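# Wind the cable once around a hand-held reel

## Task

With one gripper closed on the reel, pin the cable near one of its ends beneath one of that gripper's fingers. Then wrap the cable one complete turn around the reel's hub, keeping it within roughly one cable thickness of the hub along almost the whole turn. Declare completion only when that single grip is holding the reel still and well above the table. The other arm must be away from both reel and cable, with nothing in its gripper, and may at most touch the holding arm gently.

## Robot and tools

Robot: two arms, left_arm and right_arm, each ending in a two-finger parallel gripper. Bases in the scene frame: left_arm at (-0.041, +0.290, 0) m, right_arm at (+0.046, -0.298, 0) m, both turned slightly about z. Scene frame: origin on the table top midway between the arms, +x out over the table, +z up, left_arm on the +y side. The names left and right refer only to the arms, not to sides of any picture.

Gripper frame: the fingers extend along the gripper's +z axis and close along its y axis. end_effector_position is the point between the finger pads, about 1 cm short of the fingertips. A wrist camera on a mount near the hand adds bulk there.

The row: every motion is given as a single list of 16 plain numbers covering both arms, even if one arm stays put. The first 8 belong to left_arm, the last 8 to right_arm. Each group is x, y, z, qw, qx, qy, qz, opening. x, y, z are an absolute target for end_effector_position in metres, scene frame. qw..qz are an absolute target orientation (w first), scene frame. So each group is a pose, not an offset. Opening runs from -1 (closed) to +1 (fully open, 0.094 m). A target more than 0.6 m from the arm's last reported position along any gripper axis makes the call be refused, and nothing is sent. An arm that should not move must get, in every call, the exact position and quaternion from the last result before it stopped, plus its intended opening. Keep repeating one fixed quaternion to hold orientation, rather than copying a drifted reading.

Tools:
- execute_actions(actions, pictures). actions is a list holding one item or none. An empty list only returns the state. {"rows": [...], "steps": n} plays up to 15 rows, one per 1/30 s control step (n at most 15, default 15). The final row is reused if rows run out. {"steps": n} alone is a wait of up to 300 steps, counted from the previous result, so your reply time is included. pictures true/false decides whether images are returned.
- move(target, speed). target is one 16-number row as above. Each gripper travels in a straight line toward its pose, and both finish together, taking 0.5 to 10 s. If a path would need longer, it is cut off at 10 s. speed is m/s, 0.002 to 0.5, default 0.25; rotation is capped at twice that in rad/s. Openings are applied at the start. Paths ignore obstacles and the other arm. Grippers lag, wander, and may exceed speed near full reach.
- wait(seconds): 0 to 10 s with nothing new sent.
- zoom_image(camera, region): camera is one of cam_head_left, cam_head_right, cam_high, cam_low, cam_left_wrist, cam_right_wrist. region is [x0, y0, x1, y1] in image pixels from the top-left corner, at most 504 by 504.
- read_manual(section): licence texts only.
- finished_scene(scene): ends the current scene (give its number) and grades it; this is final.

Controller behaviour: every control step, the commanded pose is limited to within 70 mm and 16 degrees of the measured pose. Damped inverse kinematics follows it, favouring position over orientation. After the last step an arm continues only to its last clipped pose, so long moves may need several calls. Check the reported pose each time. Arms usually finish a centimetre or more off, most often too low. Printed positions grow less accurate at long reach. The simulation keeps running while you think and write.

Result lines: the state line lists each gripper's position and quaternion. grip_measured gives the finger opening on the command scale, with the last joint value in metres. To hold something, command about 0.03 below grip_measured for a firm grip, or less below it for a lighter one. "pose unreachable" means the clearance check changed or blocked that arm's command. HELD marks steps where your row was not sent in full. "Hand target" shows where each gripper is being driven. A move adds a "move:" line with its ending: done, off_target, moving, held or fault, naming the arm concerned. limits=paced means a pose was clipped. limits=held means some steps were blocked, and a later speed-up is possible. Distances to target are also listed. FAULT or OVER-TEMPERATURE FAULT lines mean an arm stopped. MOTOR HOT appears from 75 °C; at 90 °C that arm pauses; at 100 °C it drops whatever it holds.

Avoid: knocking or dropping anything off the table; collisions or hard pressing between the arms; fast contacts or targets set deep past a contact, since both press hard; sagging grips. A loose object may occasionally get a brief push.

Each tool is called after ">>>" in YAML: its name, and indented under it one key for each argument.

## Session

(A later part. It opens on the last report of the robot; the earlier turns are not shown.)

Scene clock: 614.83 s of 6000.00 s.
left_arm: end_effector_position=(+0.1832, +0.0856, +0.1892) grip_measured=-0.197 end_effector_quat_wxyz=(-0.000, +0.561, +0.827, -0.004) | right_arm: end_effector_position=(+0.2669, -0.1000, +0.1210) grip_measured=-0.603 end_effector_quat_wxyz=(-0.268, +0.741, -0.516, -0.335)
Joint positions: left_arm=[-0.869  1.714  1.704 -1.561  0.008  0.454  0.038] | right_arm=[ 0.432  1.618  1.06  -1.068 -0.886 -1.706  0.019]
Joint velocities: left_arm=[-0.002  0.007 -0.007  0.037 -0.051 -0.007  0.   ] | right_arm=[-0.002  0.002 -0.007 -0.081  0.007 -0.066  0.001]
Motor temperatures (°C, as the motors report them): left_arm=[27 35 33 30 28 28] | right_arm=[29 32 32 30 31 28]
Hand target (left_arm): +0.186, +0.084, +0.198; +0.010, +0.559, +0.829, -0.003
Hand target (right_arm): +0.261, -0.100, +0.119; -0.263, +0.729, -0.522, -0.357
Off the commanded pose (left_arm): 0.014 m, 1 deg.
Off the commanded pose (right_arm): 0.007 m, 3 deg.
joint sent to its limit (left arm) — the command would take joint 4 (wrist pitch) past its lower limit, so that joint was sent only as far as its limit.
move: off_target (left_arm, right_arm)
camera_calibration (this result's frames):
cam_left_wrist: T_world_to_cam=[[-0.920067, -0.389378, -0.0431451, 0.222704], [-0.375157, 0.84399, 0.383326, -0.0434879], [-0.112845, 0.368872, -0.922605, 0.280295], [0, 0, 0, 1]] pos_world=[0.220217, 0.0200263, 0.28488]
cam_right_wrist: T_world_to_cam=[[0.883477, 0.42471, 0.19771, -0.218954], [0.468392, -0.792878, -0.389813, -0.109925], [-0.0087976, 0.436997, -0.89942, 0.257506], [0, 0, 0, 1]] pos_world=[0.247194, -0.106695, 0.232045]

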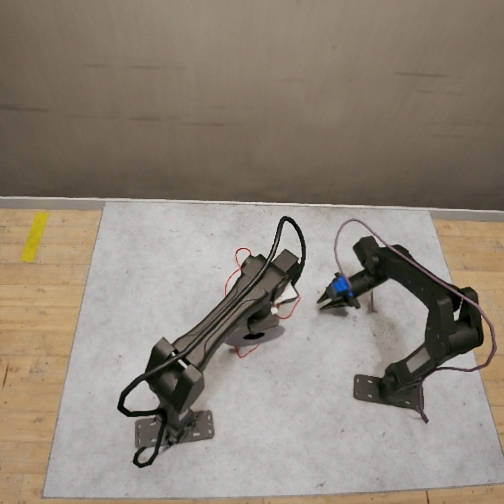

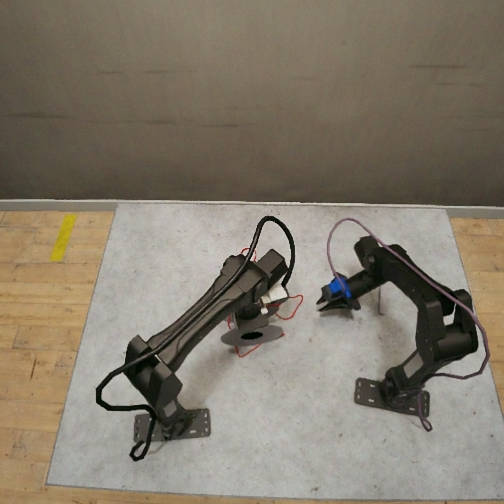

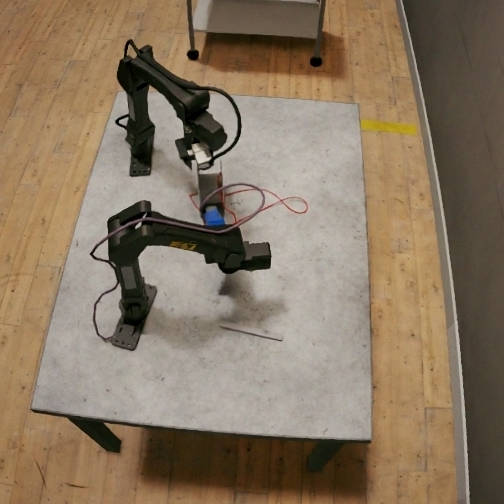

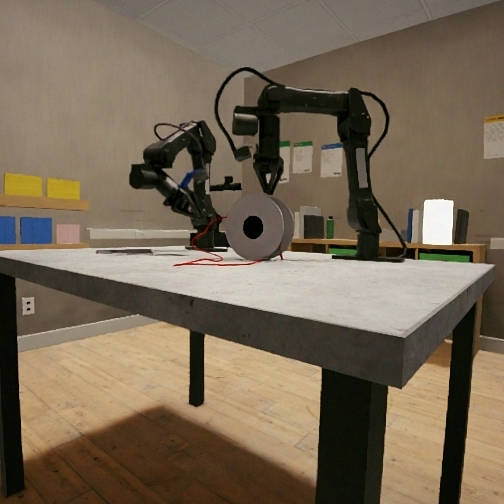

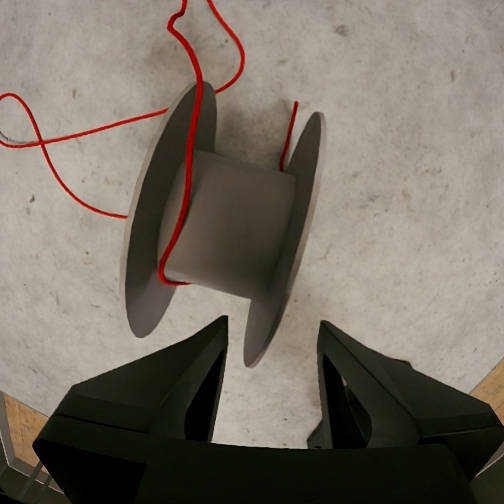

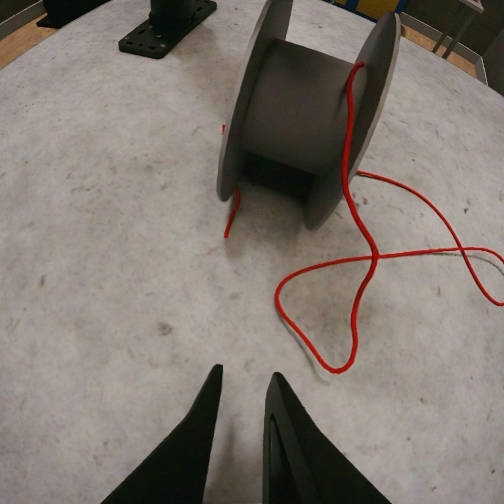

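>>> move:
  target: [0.186,0.085,0.135,0,0.56,0.83,0,-0.2,0.26,-0.1,0.12,0.265,-0.727,0.52,0.36,-0.6]
  speed: 0.08

>>> move:
  target: [0.186,0.085,0.135,0,0.56,0.83,0,-1,0.26,-0.1,0.12,0.265,-0.727,0.52,0.36,-0.6]

>>> move:
  target: [0.17,0.12,0.2,0,0.56,0.83,0,-1,0.235,-0.03,0.05,0.265,-0.727,0.52,0.36,-0.4]
  speed: 0.06

Scene clock: 621.37 s of 6000.00 s.
left_arm: end_effector_position=(+0.1834, +0.0866, +0.1400) grip_measured=-0.197 end_effector_quat_wxyz=(-0.012, +0.560, +0.828, +0.000) | right_arm: end_effector_position=(+0.2665, -0.0992, +0.1220) grip_measured=-0.603 end_effector_quat_wxyz=(-0.270, +0.740, -0.515, -0.338)
Joint positions: left_arm=[-0.869  1.71   1.503 -1.388  0.003  0.451  0.038] | right_arm=[ 0.432  1.618  1.06  -1.069 -0.893 -1.71   0.019]
Joint velocities: left_arm=[-0.007 -0.012  0.022 -0.007  0.022 -0.022 -0.   ] | right_arm=[ 0.012  0.002  0.012 -0.066  0.007  0.022 -0.001]
Motor temperatures (°C, as the motors report them): left_arm=[27 35 33 30 28 28] | right_arm=[29 32 32 29 31 28]
Hand target (left_arm): +0.186, +0.085, +0.135; -0.001, +0.559, +0.829, -0.000
Hand target (right_arm): +0.260, -0.100, +0.120; -0.266, +0.727, -0.521, -0.360
Off the commanded pose (left_arm): 0.006 m, 1 deg.
Off the commanded pose (right_arm): 0.007 m, 3 deg.
move: off_target (right_arm)
camera_calibration (this result's frames):
cam_left_wrist: T_world_to_cam=[[-0.919651, -0.39096, -0.0373198, 0.220415], [-0.371435, 0.834965, 0.406041, -0.0284568], [-0.127585, 0.387278, -0.913092, 0.234316], [0, 0, 0, 1]] pos_world=[0.22203, 0.0191884, 0.233732]
cam_right_wrist: T_world_to_cam=[[0.882705, 0.424979, 0.20056, -0.219218], [0.46982, -0.788995, -0.395924, -0.108002], [-0.010019, 0.443711, -0.896114, 0.258685], [0, 0, 0, 1]] pos_world=[0.246839, -0.106831, 0.233017]

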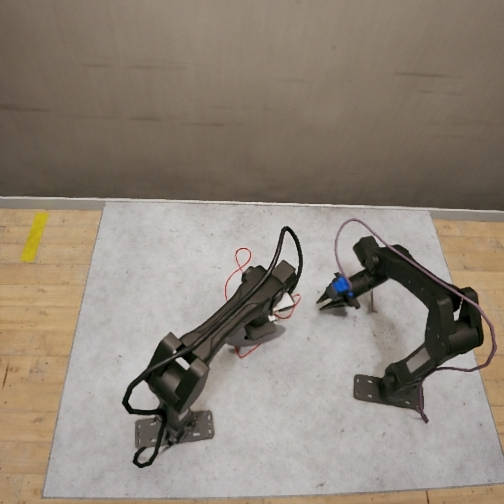

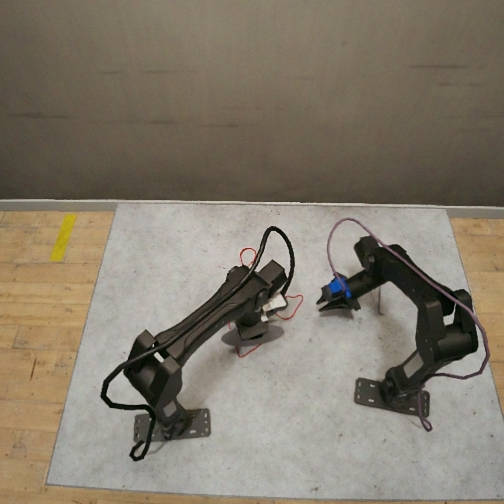

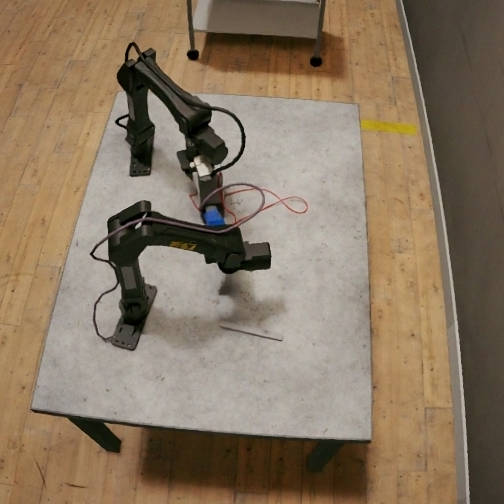

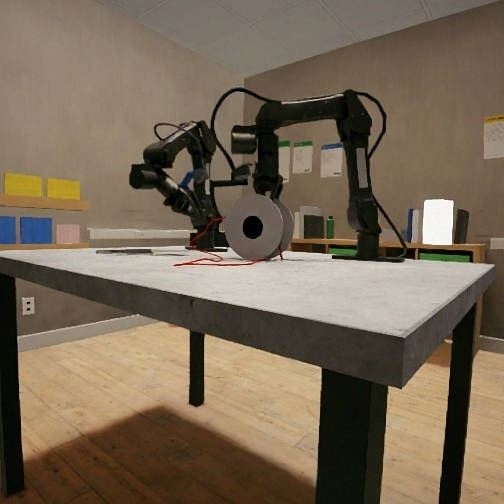

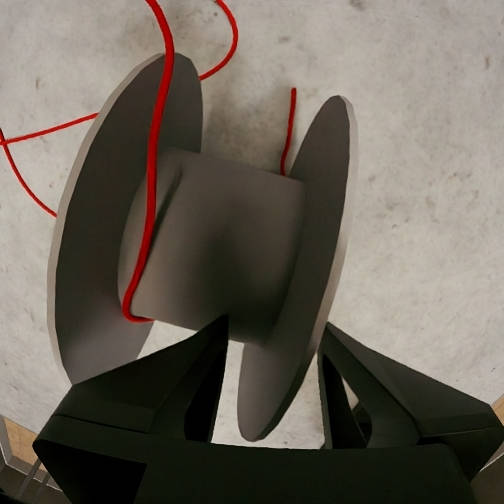

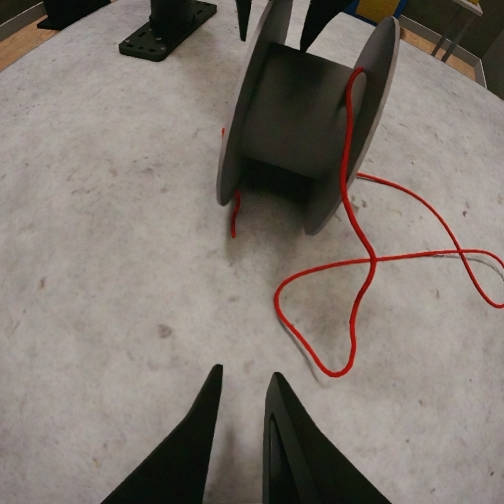

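Scene clock: 622.07 s of 6000.00 s.
left_arm: end_effector_position=(+0.1839, +0.0873, +0.1397) grip_measured=-0.946 end_effector_quat_wxyz=(-0.011, +0.560, +0.828, +0.003) | right_arm: end_effector_position=(+0.2664, -0.0992, +0.1220) grip_measured=-0.603 end_effector_quat_wxyz=(-0.270, +0.740, -0.514, -0.338)
Joint positions: left_arm=[-0.869  1.709  1.501 -1.386 -0.003  0.45   0.003] | right_arm=[ 0.432  1.618  1.06  -1.07  -0.894 -1.711  0.019]
Joint velocities: left_arm=[-0.017 -0.012 -0.012 -0.11   0.037 -0.051 -0.   ] | right_arm=[-0.012 -0.007 -0.002  0.007 -0.022 -0.007  0.001]
Motor temperatures (°C, as the motors report them): left_arm=[27 35 33 30 28 28] | right_arm=[29 32 31 29 31 28]
Hand target (left_arm): +0.186, +0.085, +0.135; -0.001, +0.560, +0.829, -0.000
Hand target (right_arm): +0.260, -0.100, +0.120; -0.266, +0.727, -0.521, -0.360
Off the commanded pose (left_arm): 0.006 m, 1 deg.
Off the commanded pose (right_arm): 0.007 m, 3 deg.
move: off_target (right_arm)
camera_calibration (this result's frames):
cam_left_wrist: T_world_to_cam=[[-0.919519, -0.390664, -0.0431963, 0.221914], [-0.373221, 0.833388, 0.407641, -0.0285101], [-0.123251, 0.390955, -0.91212, 0.232626], [0, 0, 0, 1]] pos_world=[0.222085, 0.0195076, 0.23339]
cam_right_wrist: T_world_to_cam=[[0.882648, 0.425098, 0.200558, -0.219148], [0.469922, -0.788749, -0.396293, -0.107882], [-0.0102737, 0.444034, -0.895951, 0.258804], [0, 0, 0, 1]] pos_world=[0.246785, -0.10685, 0.233074]

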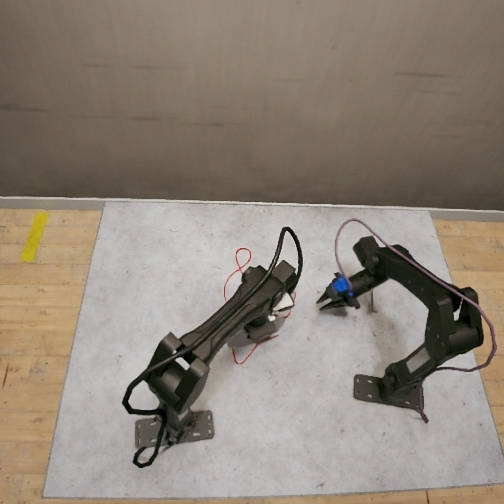

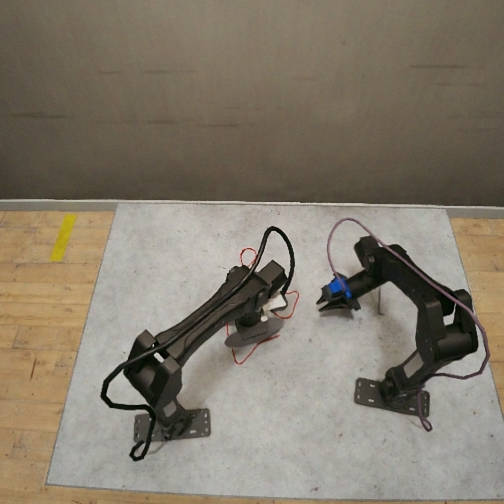

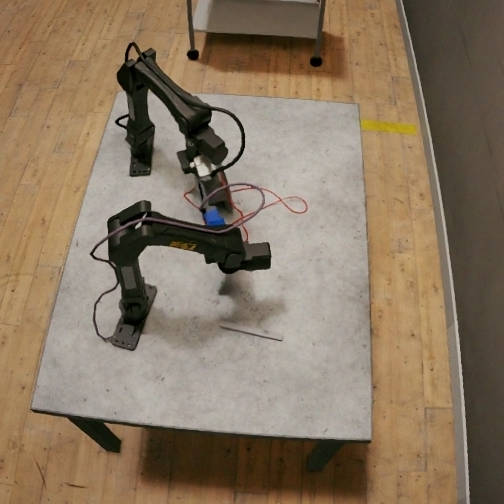

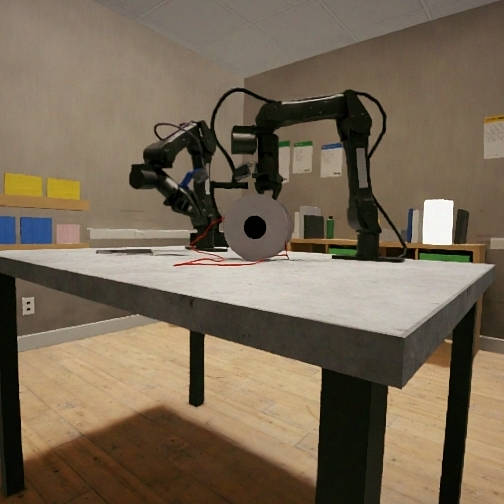

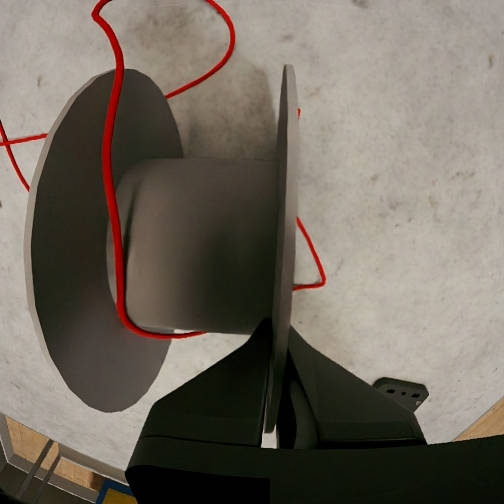

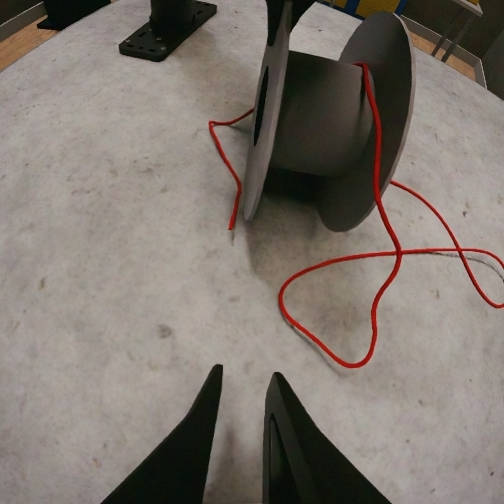

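Scene clock: 624.40 s of 6000.00 s.
left_arm: end_effector_position=(+0.1660, +0.1210, +0.1820) grip_measured=-0.946 end_effector_quat_wxyz=(-0.023, +0.561, +0.827, +0.003) | right_arm: end_effector_position=(+0.2451, -0.0290, +0.0574) grip_measured=-0.403 end_effector_quat_wxyz=(-0.280, +0.731, -0.517, -0.348)
Joint positions: left_arm=[-0.821  1.612  1.562 -1.567 -0.002  0.502  0.003] | right_arm=[ 0.693  1.679  0.807 -0.408 -0.892 -1.267  0.028]
Joint velocities: left_arm=[-0.002 -0.022 -0.012  0.081  0.007  0.022  0.   ] | right_arm=[ 0.002 -0.002  0.007 -0.022  0.037 -0.066  0.   ]
Motor temperatures (°C, as the motors report them): left_arm=[27 35 33 30 28 28] | right_arm=[29 31 31 29 31 28]
Hand target (left_arm): +0.170, +0.121, +0.200; +0.009, +0.559, +0.829, -0.001
Hand target (right_arm): +0.236, -0.029, +0.051; -0.268, +0.726, -0.520, -0.362
Off the commanded pose (left_arm): 0.019 m, 3 deg.
Off the commanded pose (right_arm): 0.013 m, 2 deg.
joint sent to its limit (left arm) — the command would take joint 4 (wrist pitch) past its lower limit, so that joint was sent only as far as its limit.
move: off_target (left_arm, right_arm)
camera_calibration (this result's frames):
cam_left_wrist: T_world_to_cam=[[-0.921235, -0.387828, -0.0302697, 0.217941], [-0.363047, 0.829202, 0.424994, -0.0848356], [-0.139725, 0.402509, -0.90469, 0.255756], [0, 0, 0, 1]] pos_world=[0.205711, 0.0519253, 0.274031]
cam_right_wrist: T_world_to_cam=[[0.891378, 0.406209, 0.201095, -0.219964], [0.453032, -0.784349, -0.423743, -0.0622953], [-0.0143995, 0.468818, -0.883177, 0.170459], [0, 0, 0, 1]] pos_world=[0.226747, -0.0394245, 0.168382]

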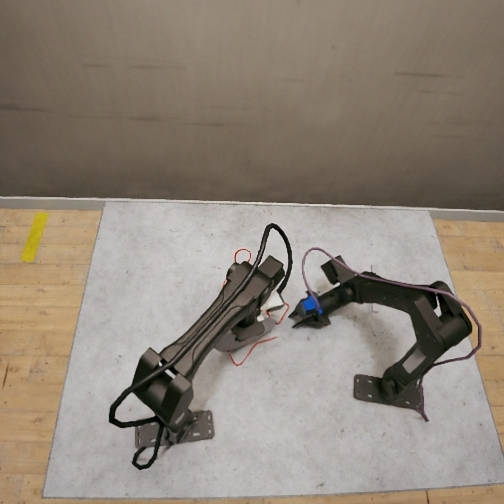

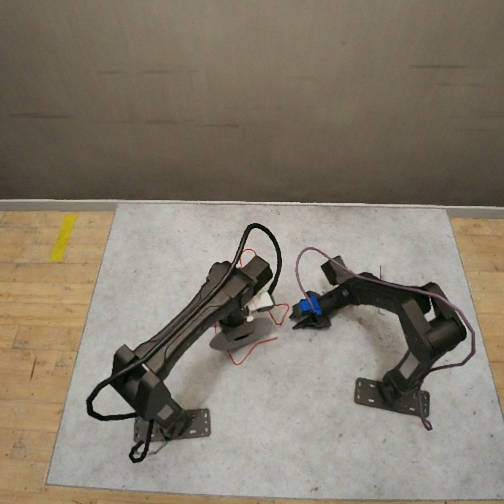

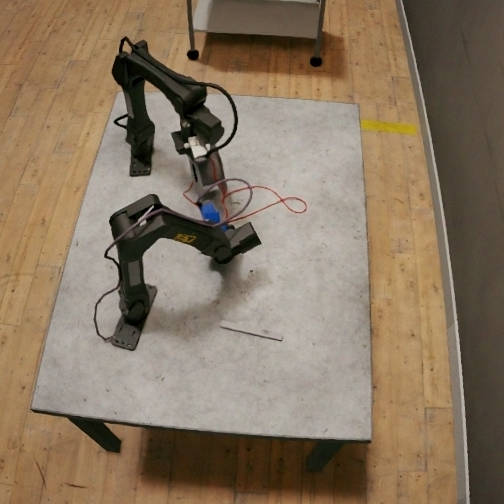

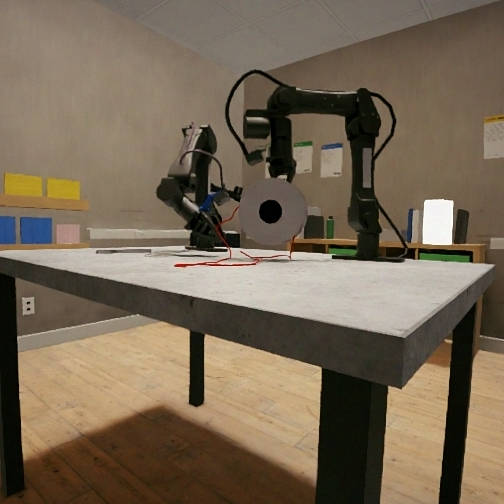

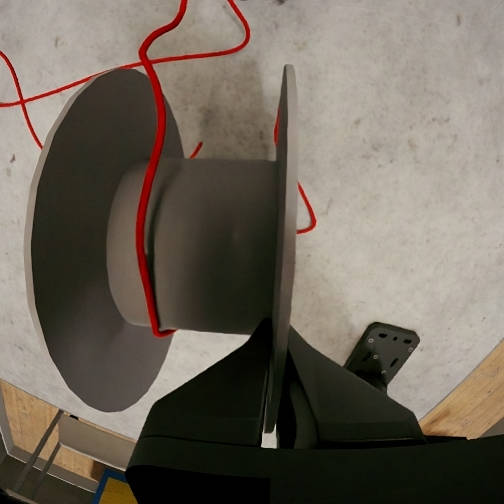

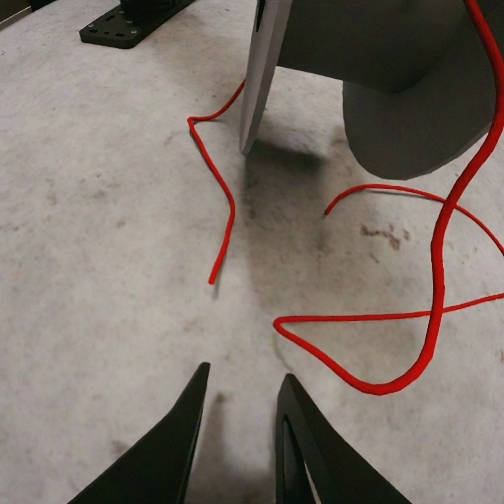

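>>> move:
  target: [0.17,0.125,0.2,0,0.56,0.83,0,-1,0.207,0.018,0.005,0.12,-0.79,0.57,0.17,-0.4]
  speed: 0.05

Scene clock: 634.10 s of 6000.00 s.
left_arm: end_effector_position=(+0.1760, +0.1391, +0.1876) grip_measured=-0.946 end_effector_quat_wxyz=(-0.014, +0.567, +0.823, +0.039) | right_arm: end_effector_position=(+0.2280, +0.0005, +0.0186) grip_measured=-0.403 end_effector_quat_wxyz=(-0.131, +0.764, -0.611, -0.161)
Joint positions: left_arm=[-0.794  1.591  1.562 -1.575 -0.076  0.542  0.003] | right_arm=[ 1.043  1.748  0.97  -0.533 -0.332 -0.893  0.028]
Joint velocities: left_arm=[ 0.012 -0.002  0.007  0.051 -0.066 -0.051 -0.   ] | right_arm=[-0.002 -0.017  0.017 -0.037 -0.007 -0.051 -0.001]
Motor temperatures (°C, as the motors report them): left_arm=[27 35 33 30 28 28] | right_arm=[30 31 31 29 31 28]
Hand target (left_arm): +0.170, +0.126, +0.200; +0.010, +0.561, +0.828, -0.000
Hand target (right_arm): +0.207, +0.017, +0.007; -0.120, +0.793, -0.571, -0.178
Off the commanded pose (left_arm): 0.020 m, 5 deg.
Off the commanded pose (right_arm): 0.031 m, 6 deg.
joint sent to its limit (left arm) — the command would take joint 4 (wrist pitch) past its lower limit, so that joint was sent only as far as its limit.
move: off_target (left_arm, right_arm)
camera_calibration (this result's frames):
cam_left_wrist: T_world_to_cam=[[-0.923892, -0.369599, -0.0990915, 0.245238], [-0.37327, 0.813501, 0.445966, -0.0985869], [-0.0842178, 0.449013, -0.889548, 0.23589], [0, 0, 0, 1]] pos_world=[0.20964, 0.0649227, 0.278103]
cam_right_wrist: T_world_to_cam=[[0.921013, 0.38063, 0.082801, -0.213448], [0.377511, -0.924592, 0.0511441, -0.0394044], [0.0960241, -0.0158462, -0.995253, 0.099276], [0, 0, 0, 1]] pos_world=[0.201931, 0.0463849, 0.118494]

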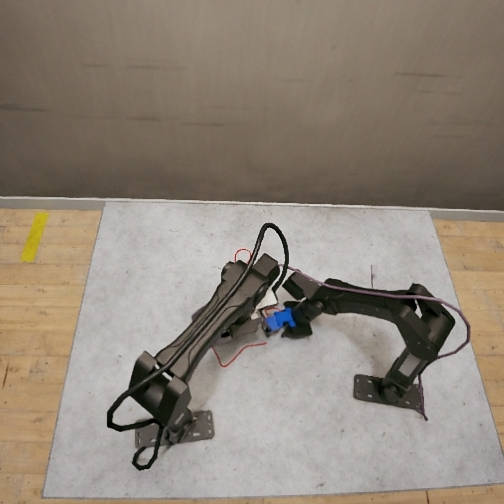

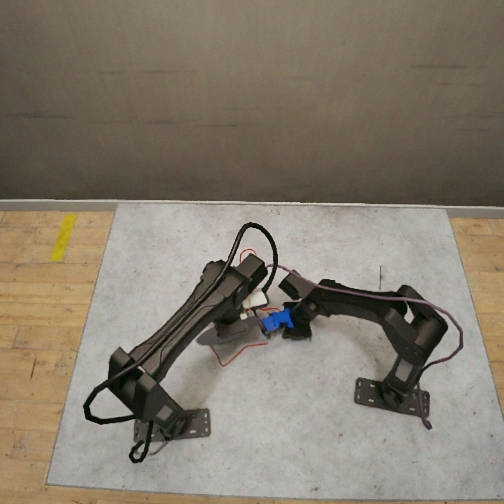

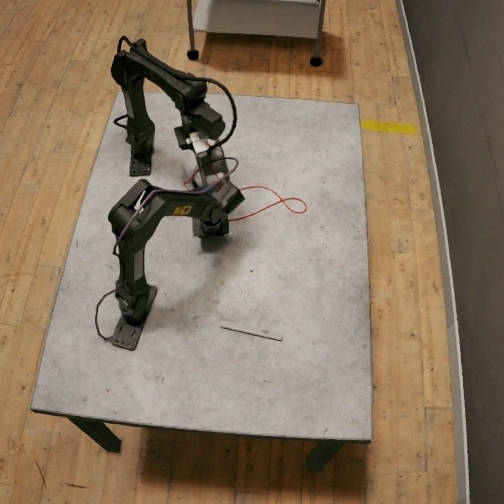

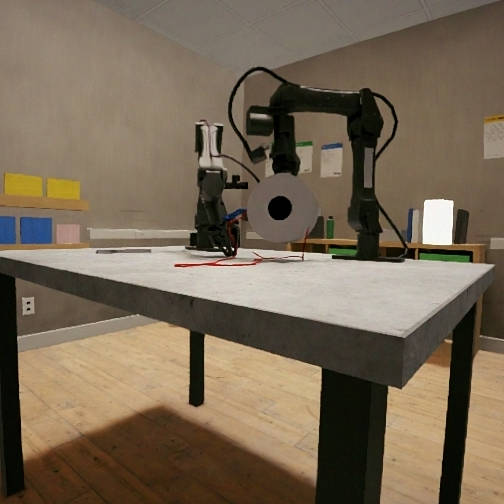

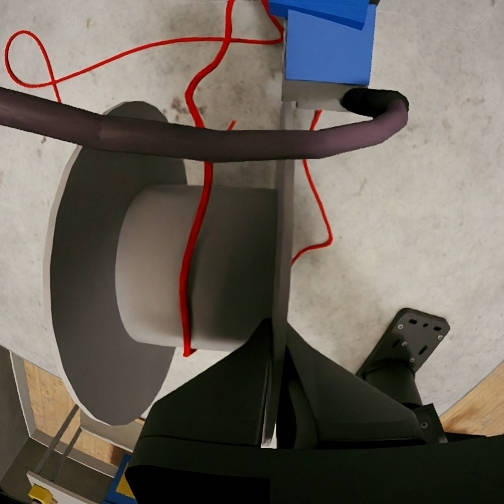

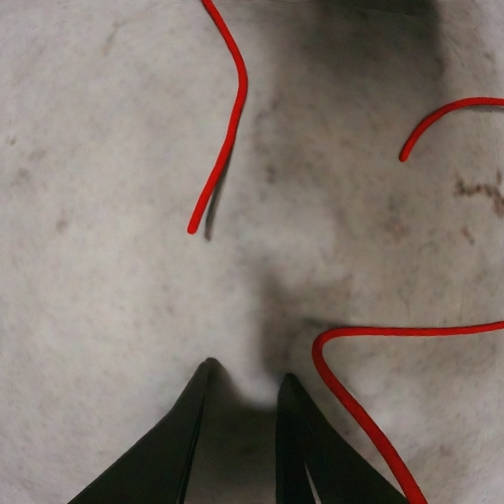

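>>> move:
  target: [0.18,0.14,0.2,0,0.56,0.83,0,-1,0.19,-0.03,0.04,0.29,-0.71,0.5,0.41,-0.3]
  speed: 0.08

>>> move:
  target: [0.18,0.14,0.2,0,0.56,0.83,0,-1,0.185,0.035,0.02,0.29,-0.71,0.5,0.41,-0.3]
  speed: 0.05

Scene clock: 644.07 s of 6000.00 s.
left_arm: end_effector_position=(+0.1756, +0.1400, +0.1866) grip_measured=-0.946 end_effector_quat_wxyz=(-0.018, +0.562, +0.827, +0.001) | right_arm: end_effector_position=(+0.1947, -0.0285, +0.0376) grip_measured=-0.303 end_effector_quat_wxyz=(-0.291, +0.714, -0.503, -0.391)
Joint positions: left_arm=[-0.741  1.591  1.56  -1.575 -0.001  0.582  0.003] | right_arm=[ 0.755  1.631  0.564 -0.126 -0.969 -1.148  0.033]
Joint velocities: left_arm=[ 0.007  0.002 -0.012  0.051  0.037 -0.051 -0.   ] | right_arm=[ 0.002  0.007  0.007  0.007 -0.022 -0.007 -0.   ]
Motor temperatures (°C, as the motors report them): left_arm=[27 35 33 30 28 28] | right_arm=[30 31 31 29 31 28]
Hand target (left_arm): +0.180, +0.140, +0.200; +0.009, +0.559, +0.829, +0.000
Hand target (right_arm): +0.190, -0.031, +0.038; -0.292, +0.709, -0.500, -0.403
Off the commanded pose (left_arm): 0.014 m, 2 deg.
Off the commanded pose (right_arm): 0.005 m, 2 deg.
joint sent to its limit (left arm) — the command would take joint 4 (wrist pitch) past its lower limit, so that joint was sent only as far as its limit.
move: off_target (left_arm)
camera_calibration (this result's frames):
cam_left_wrist: T_world_to_cam=[[-0.92116, -0.387863, -0.032045, 0.234694], [-0.365313, 0.83333, 0.414858, -0.0973622], [-0.134204, 0.393857, -0.909321, 0.254794], [0, 0, 0, 1]] pos_world=[0.214817, 0.0718115, 0.279602]
cam_right_wrist: T_world_to_cam=[[0.893506, 0.409385, 0.184528, -0.170937], [0.443215, -0.737958, -0.5089, -0.0409395], [-0.0721621, 0.536491, -0.840815, 0.163646], [0, 0, 0, 1]] pos_world=[0.182687, -0.0480271, 0.148305]

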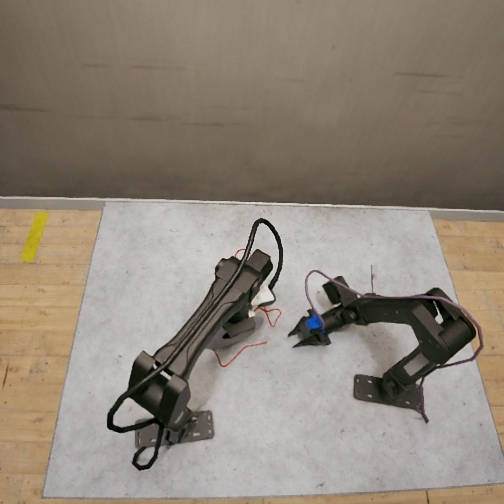

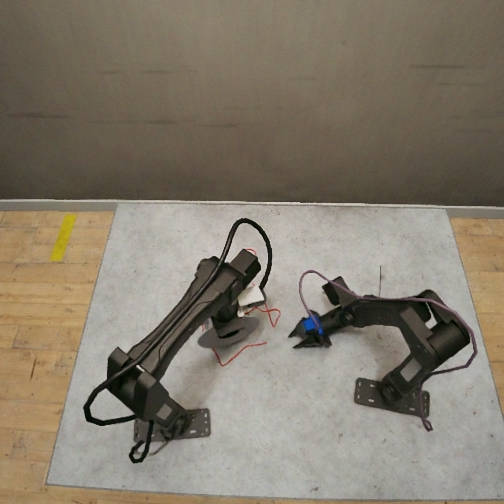

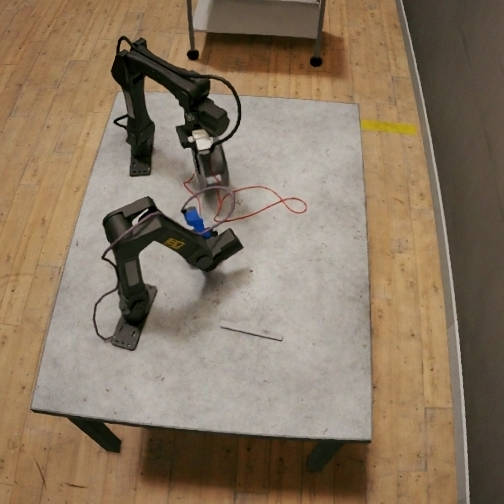

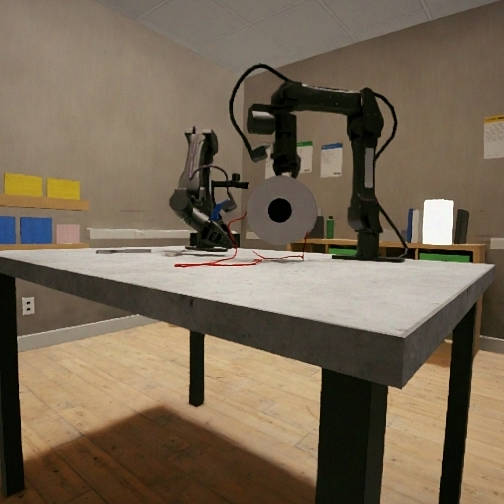

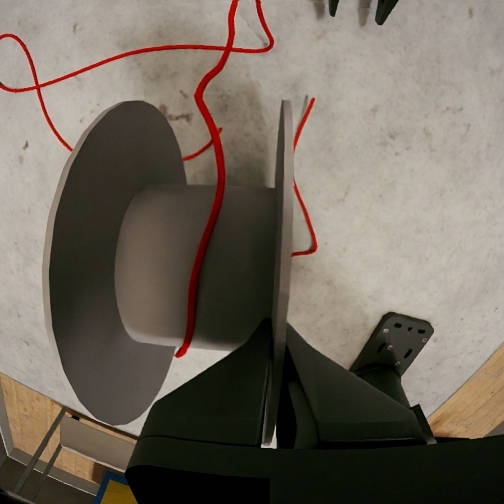

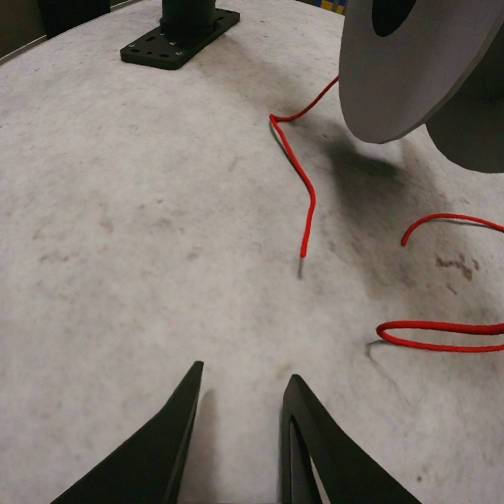

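Scene clock: 645.87 s of 6000.00 s.
left_arm: end_effector_position=(+0.1756, +0.1400, +0.1866) grip_measured=-0.946 end_effector_quat_wxyz=(-0.018, +0.562, +0.827, +0.001) | right_arm: end_effector_position=(+0.1840, +0.0304, +0.0219) grip_measured=-0.303 end_effector_quat_wxyz=(-0.293, +0.706, -0.500, -0.408)
Joint positions: left_arm=[-0.741  1.591  1.56  -1.575 -0.001  0.582  0.003] | right_arm=[ 0.954  1.796  0.58   0.279 -0.908 -0.827  0.033]
Joint velocities: left_arm=[ 0.002 -0.007 -0.002 -0.037 -0.051  0.007  0.   ] | right_arm=[-0.012  0.007  0.012  0.051  0.022  0.095 -0.   ]
Motor temperatures (°C, as the motors report them): left_arm=[27 35 33 29 28 28] | right_arm=[30 31 31 30 31 28]
Hand target (left_arm): +0.180, +0.140, +0.199; +0.008, +0.560, +0.829, +0.000
Hand target (right_arm): +0.185, +0.036, +0.022; -0.291, +0.706, -0.498, -0.411
Off the commanded pose (left_arm): 0.014 m, 2 deg.
Off the commanded pose (right_arm): 0.005 m, 0 deg.
joint sent to its limit (left arm) — the command would take joint 4 (wrist pitch) past its lower limit, so that joint was sent only as far as its limit.
move: off_target (left_arm)
camera_calibration (this result's frames):
cam_left_wrist: T_world_to_cam=[[-0.92116, -0.387863, -0.032045, 0.234694], [-0.365313, 0.83333, 0.414858, -0.0973622], [-0.134204, 0.393857, -0.909321, 0.254794], [0, 0, 0, 1]] pos_world=[0.214817, 0.0718115, 0.279602]
cam_right_wrist: T_world_to_cam=[[0.896592, 0.408572, 0.170857, -0.182786], [0.431923, -0.721553, -0.541114, 0.00153869], [-0.0978013, 0.558955, -0.82341, 0.121761], [0, 0, 0, 1]] pos_world=[0.175128, 0.00773226, 0.132322]

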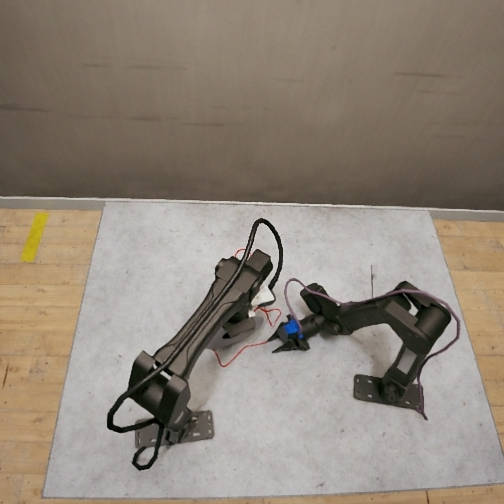

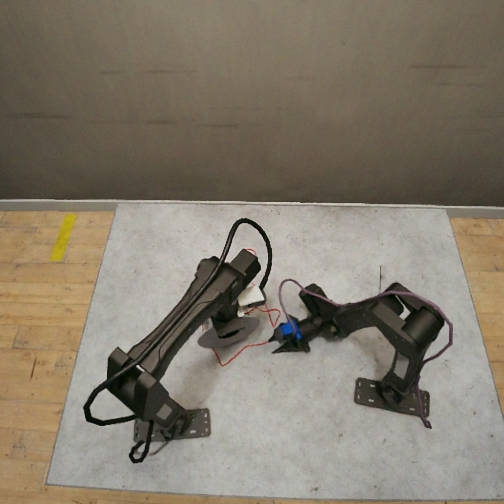

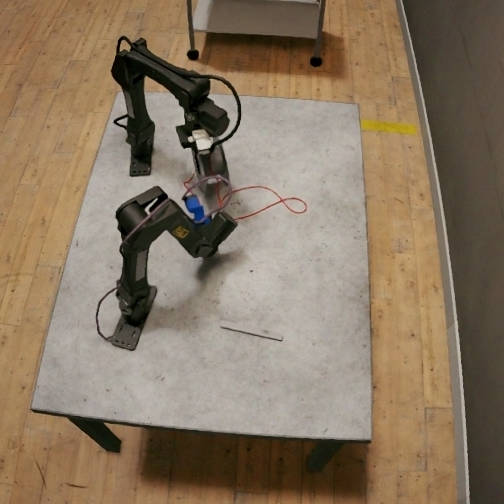

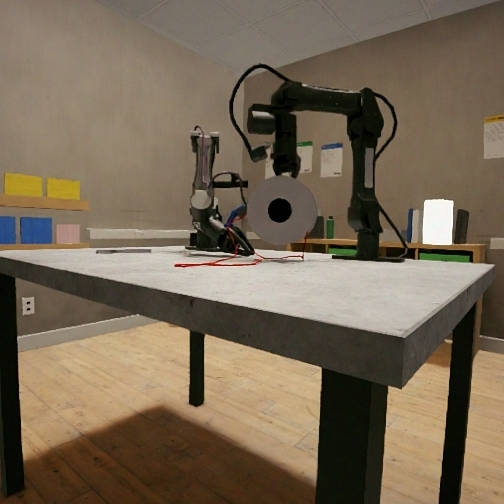

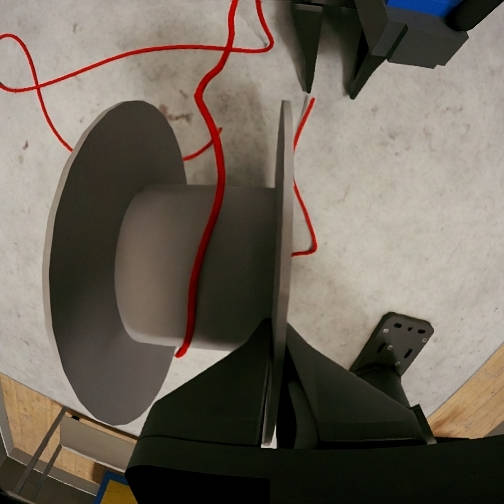

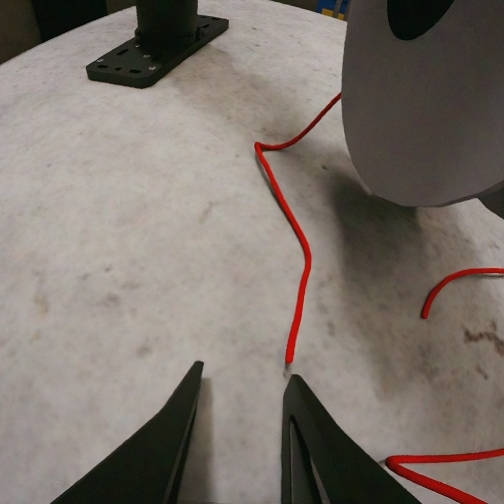

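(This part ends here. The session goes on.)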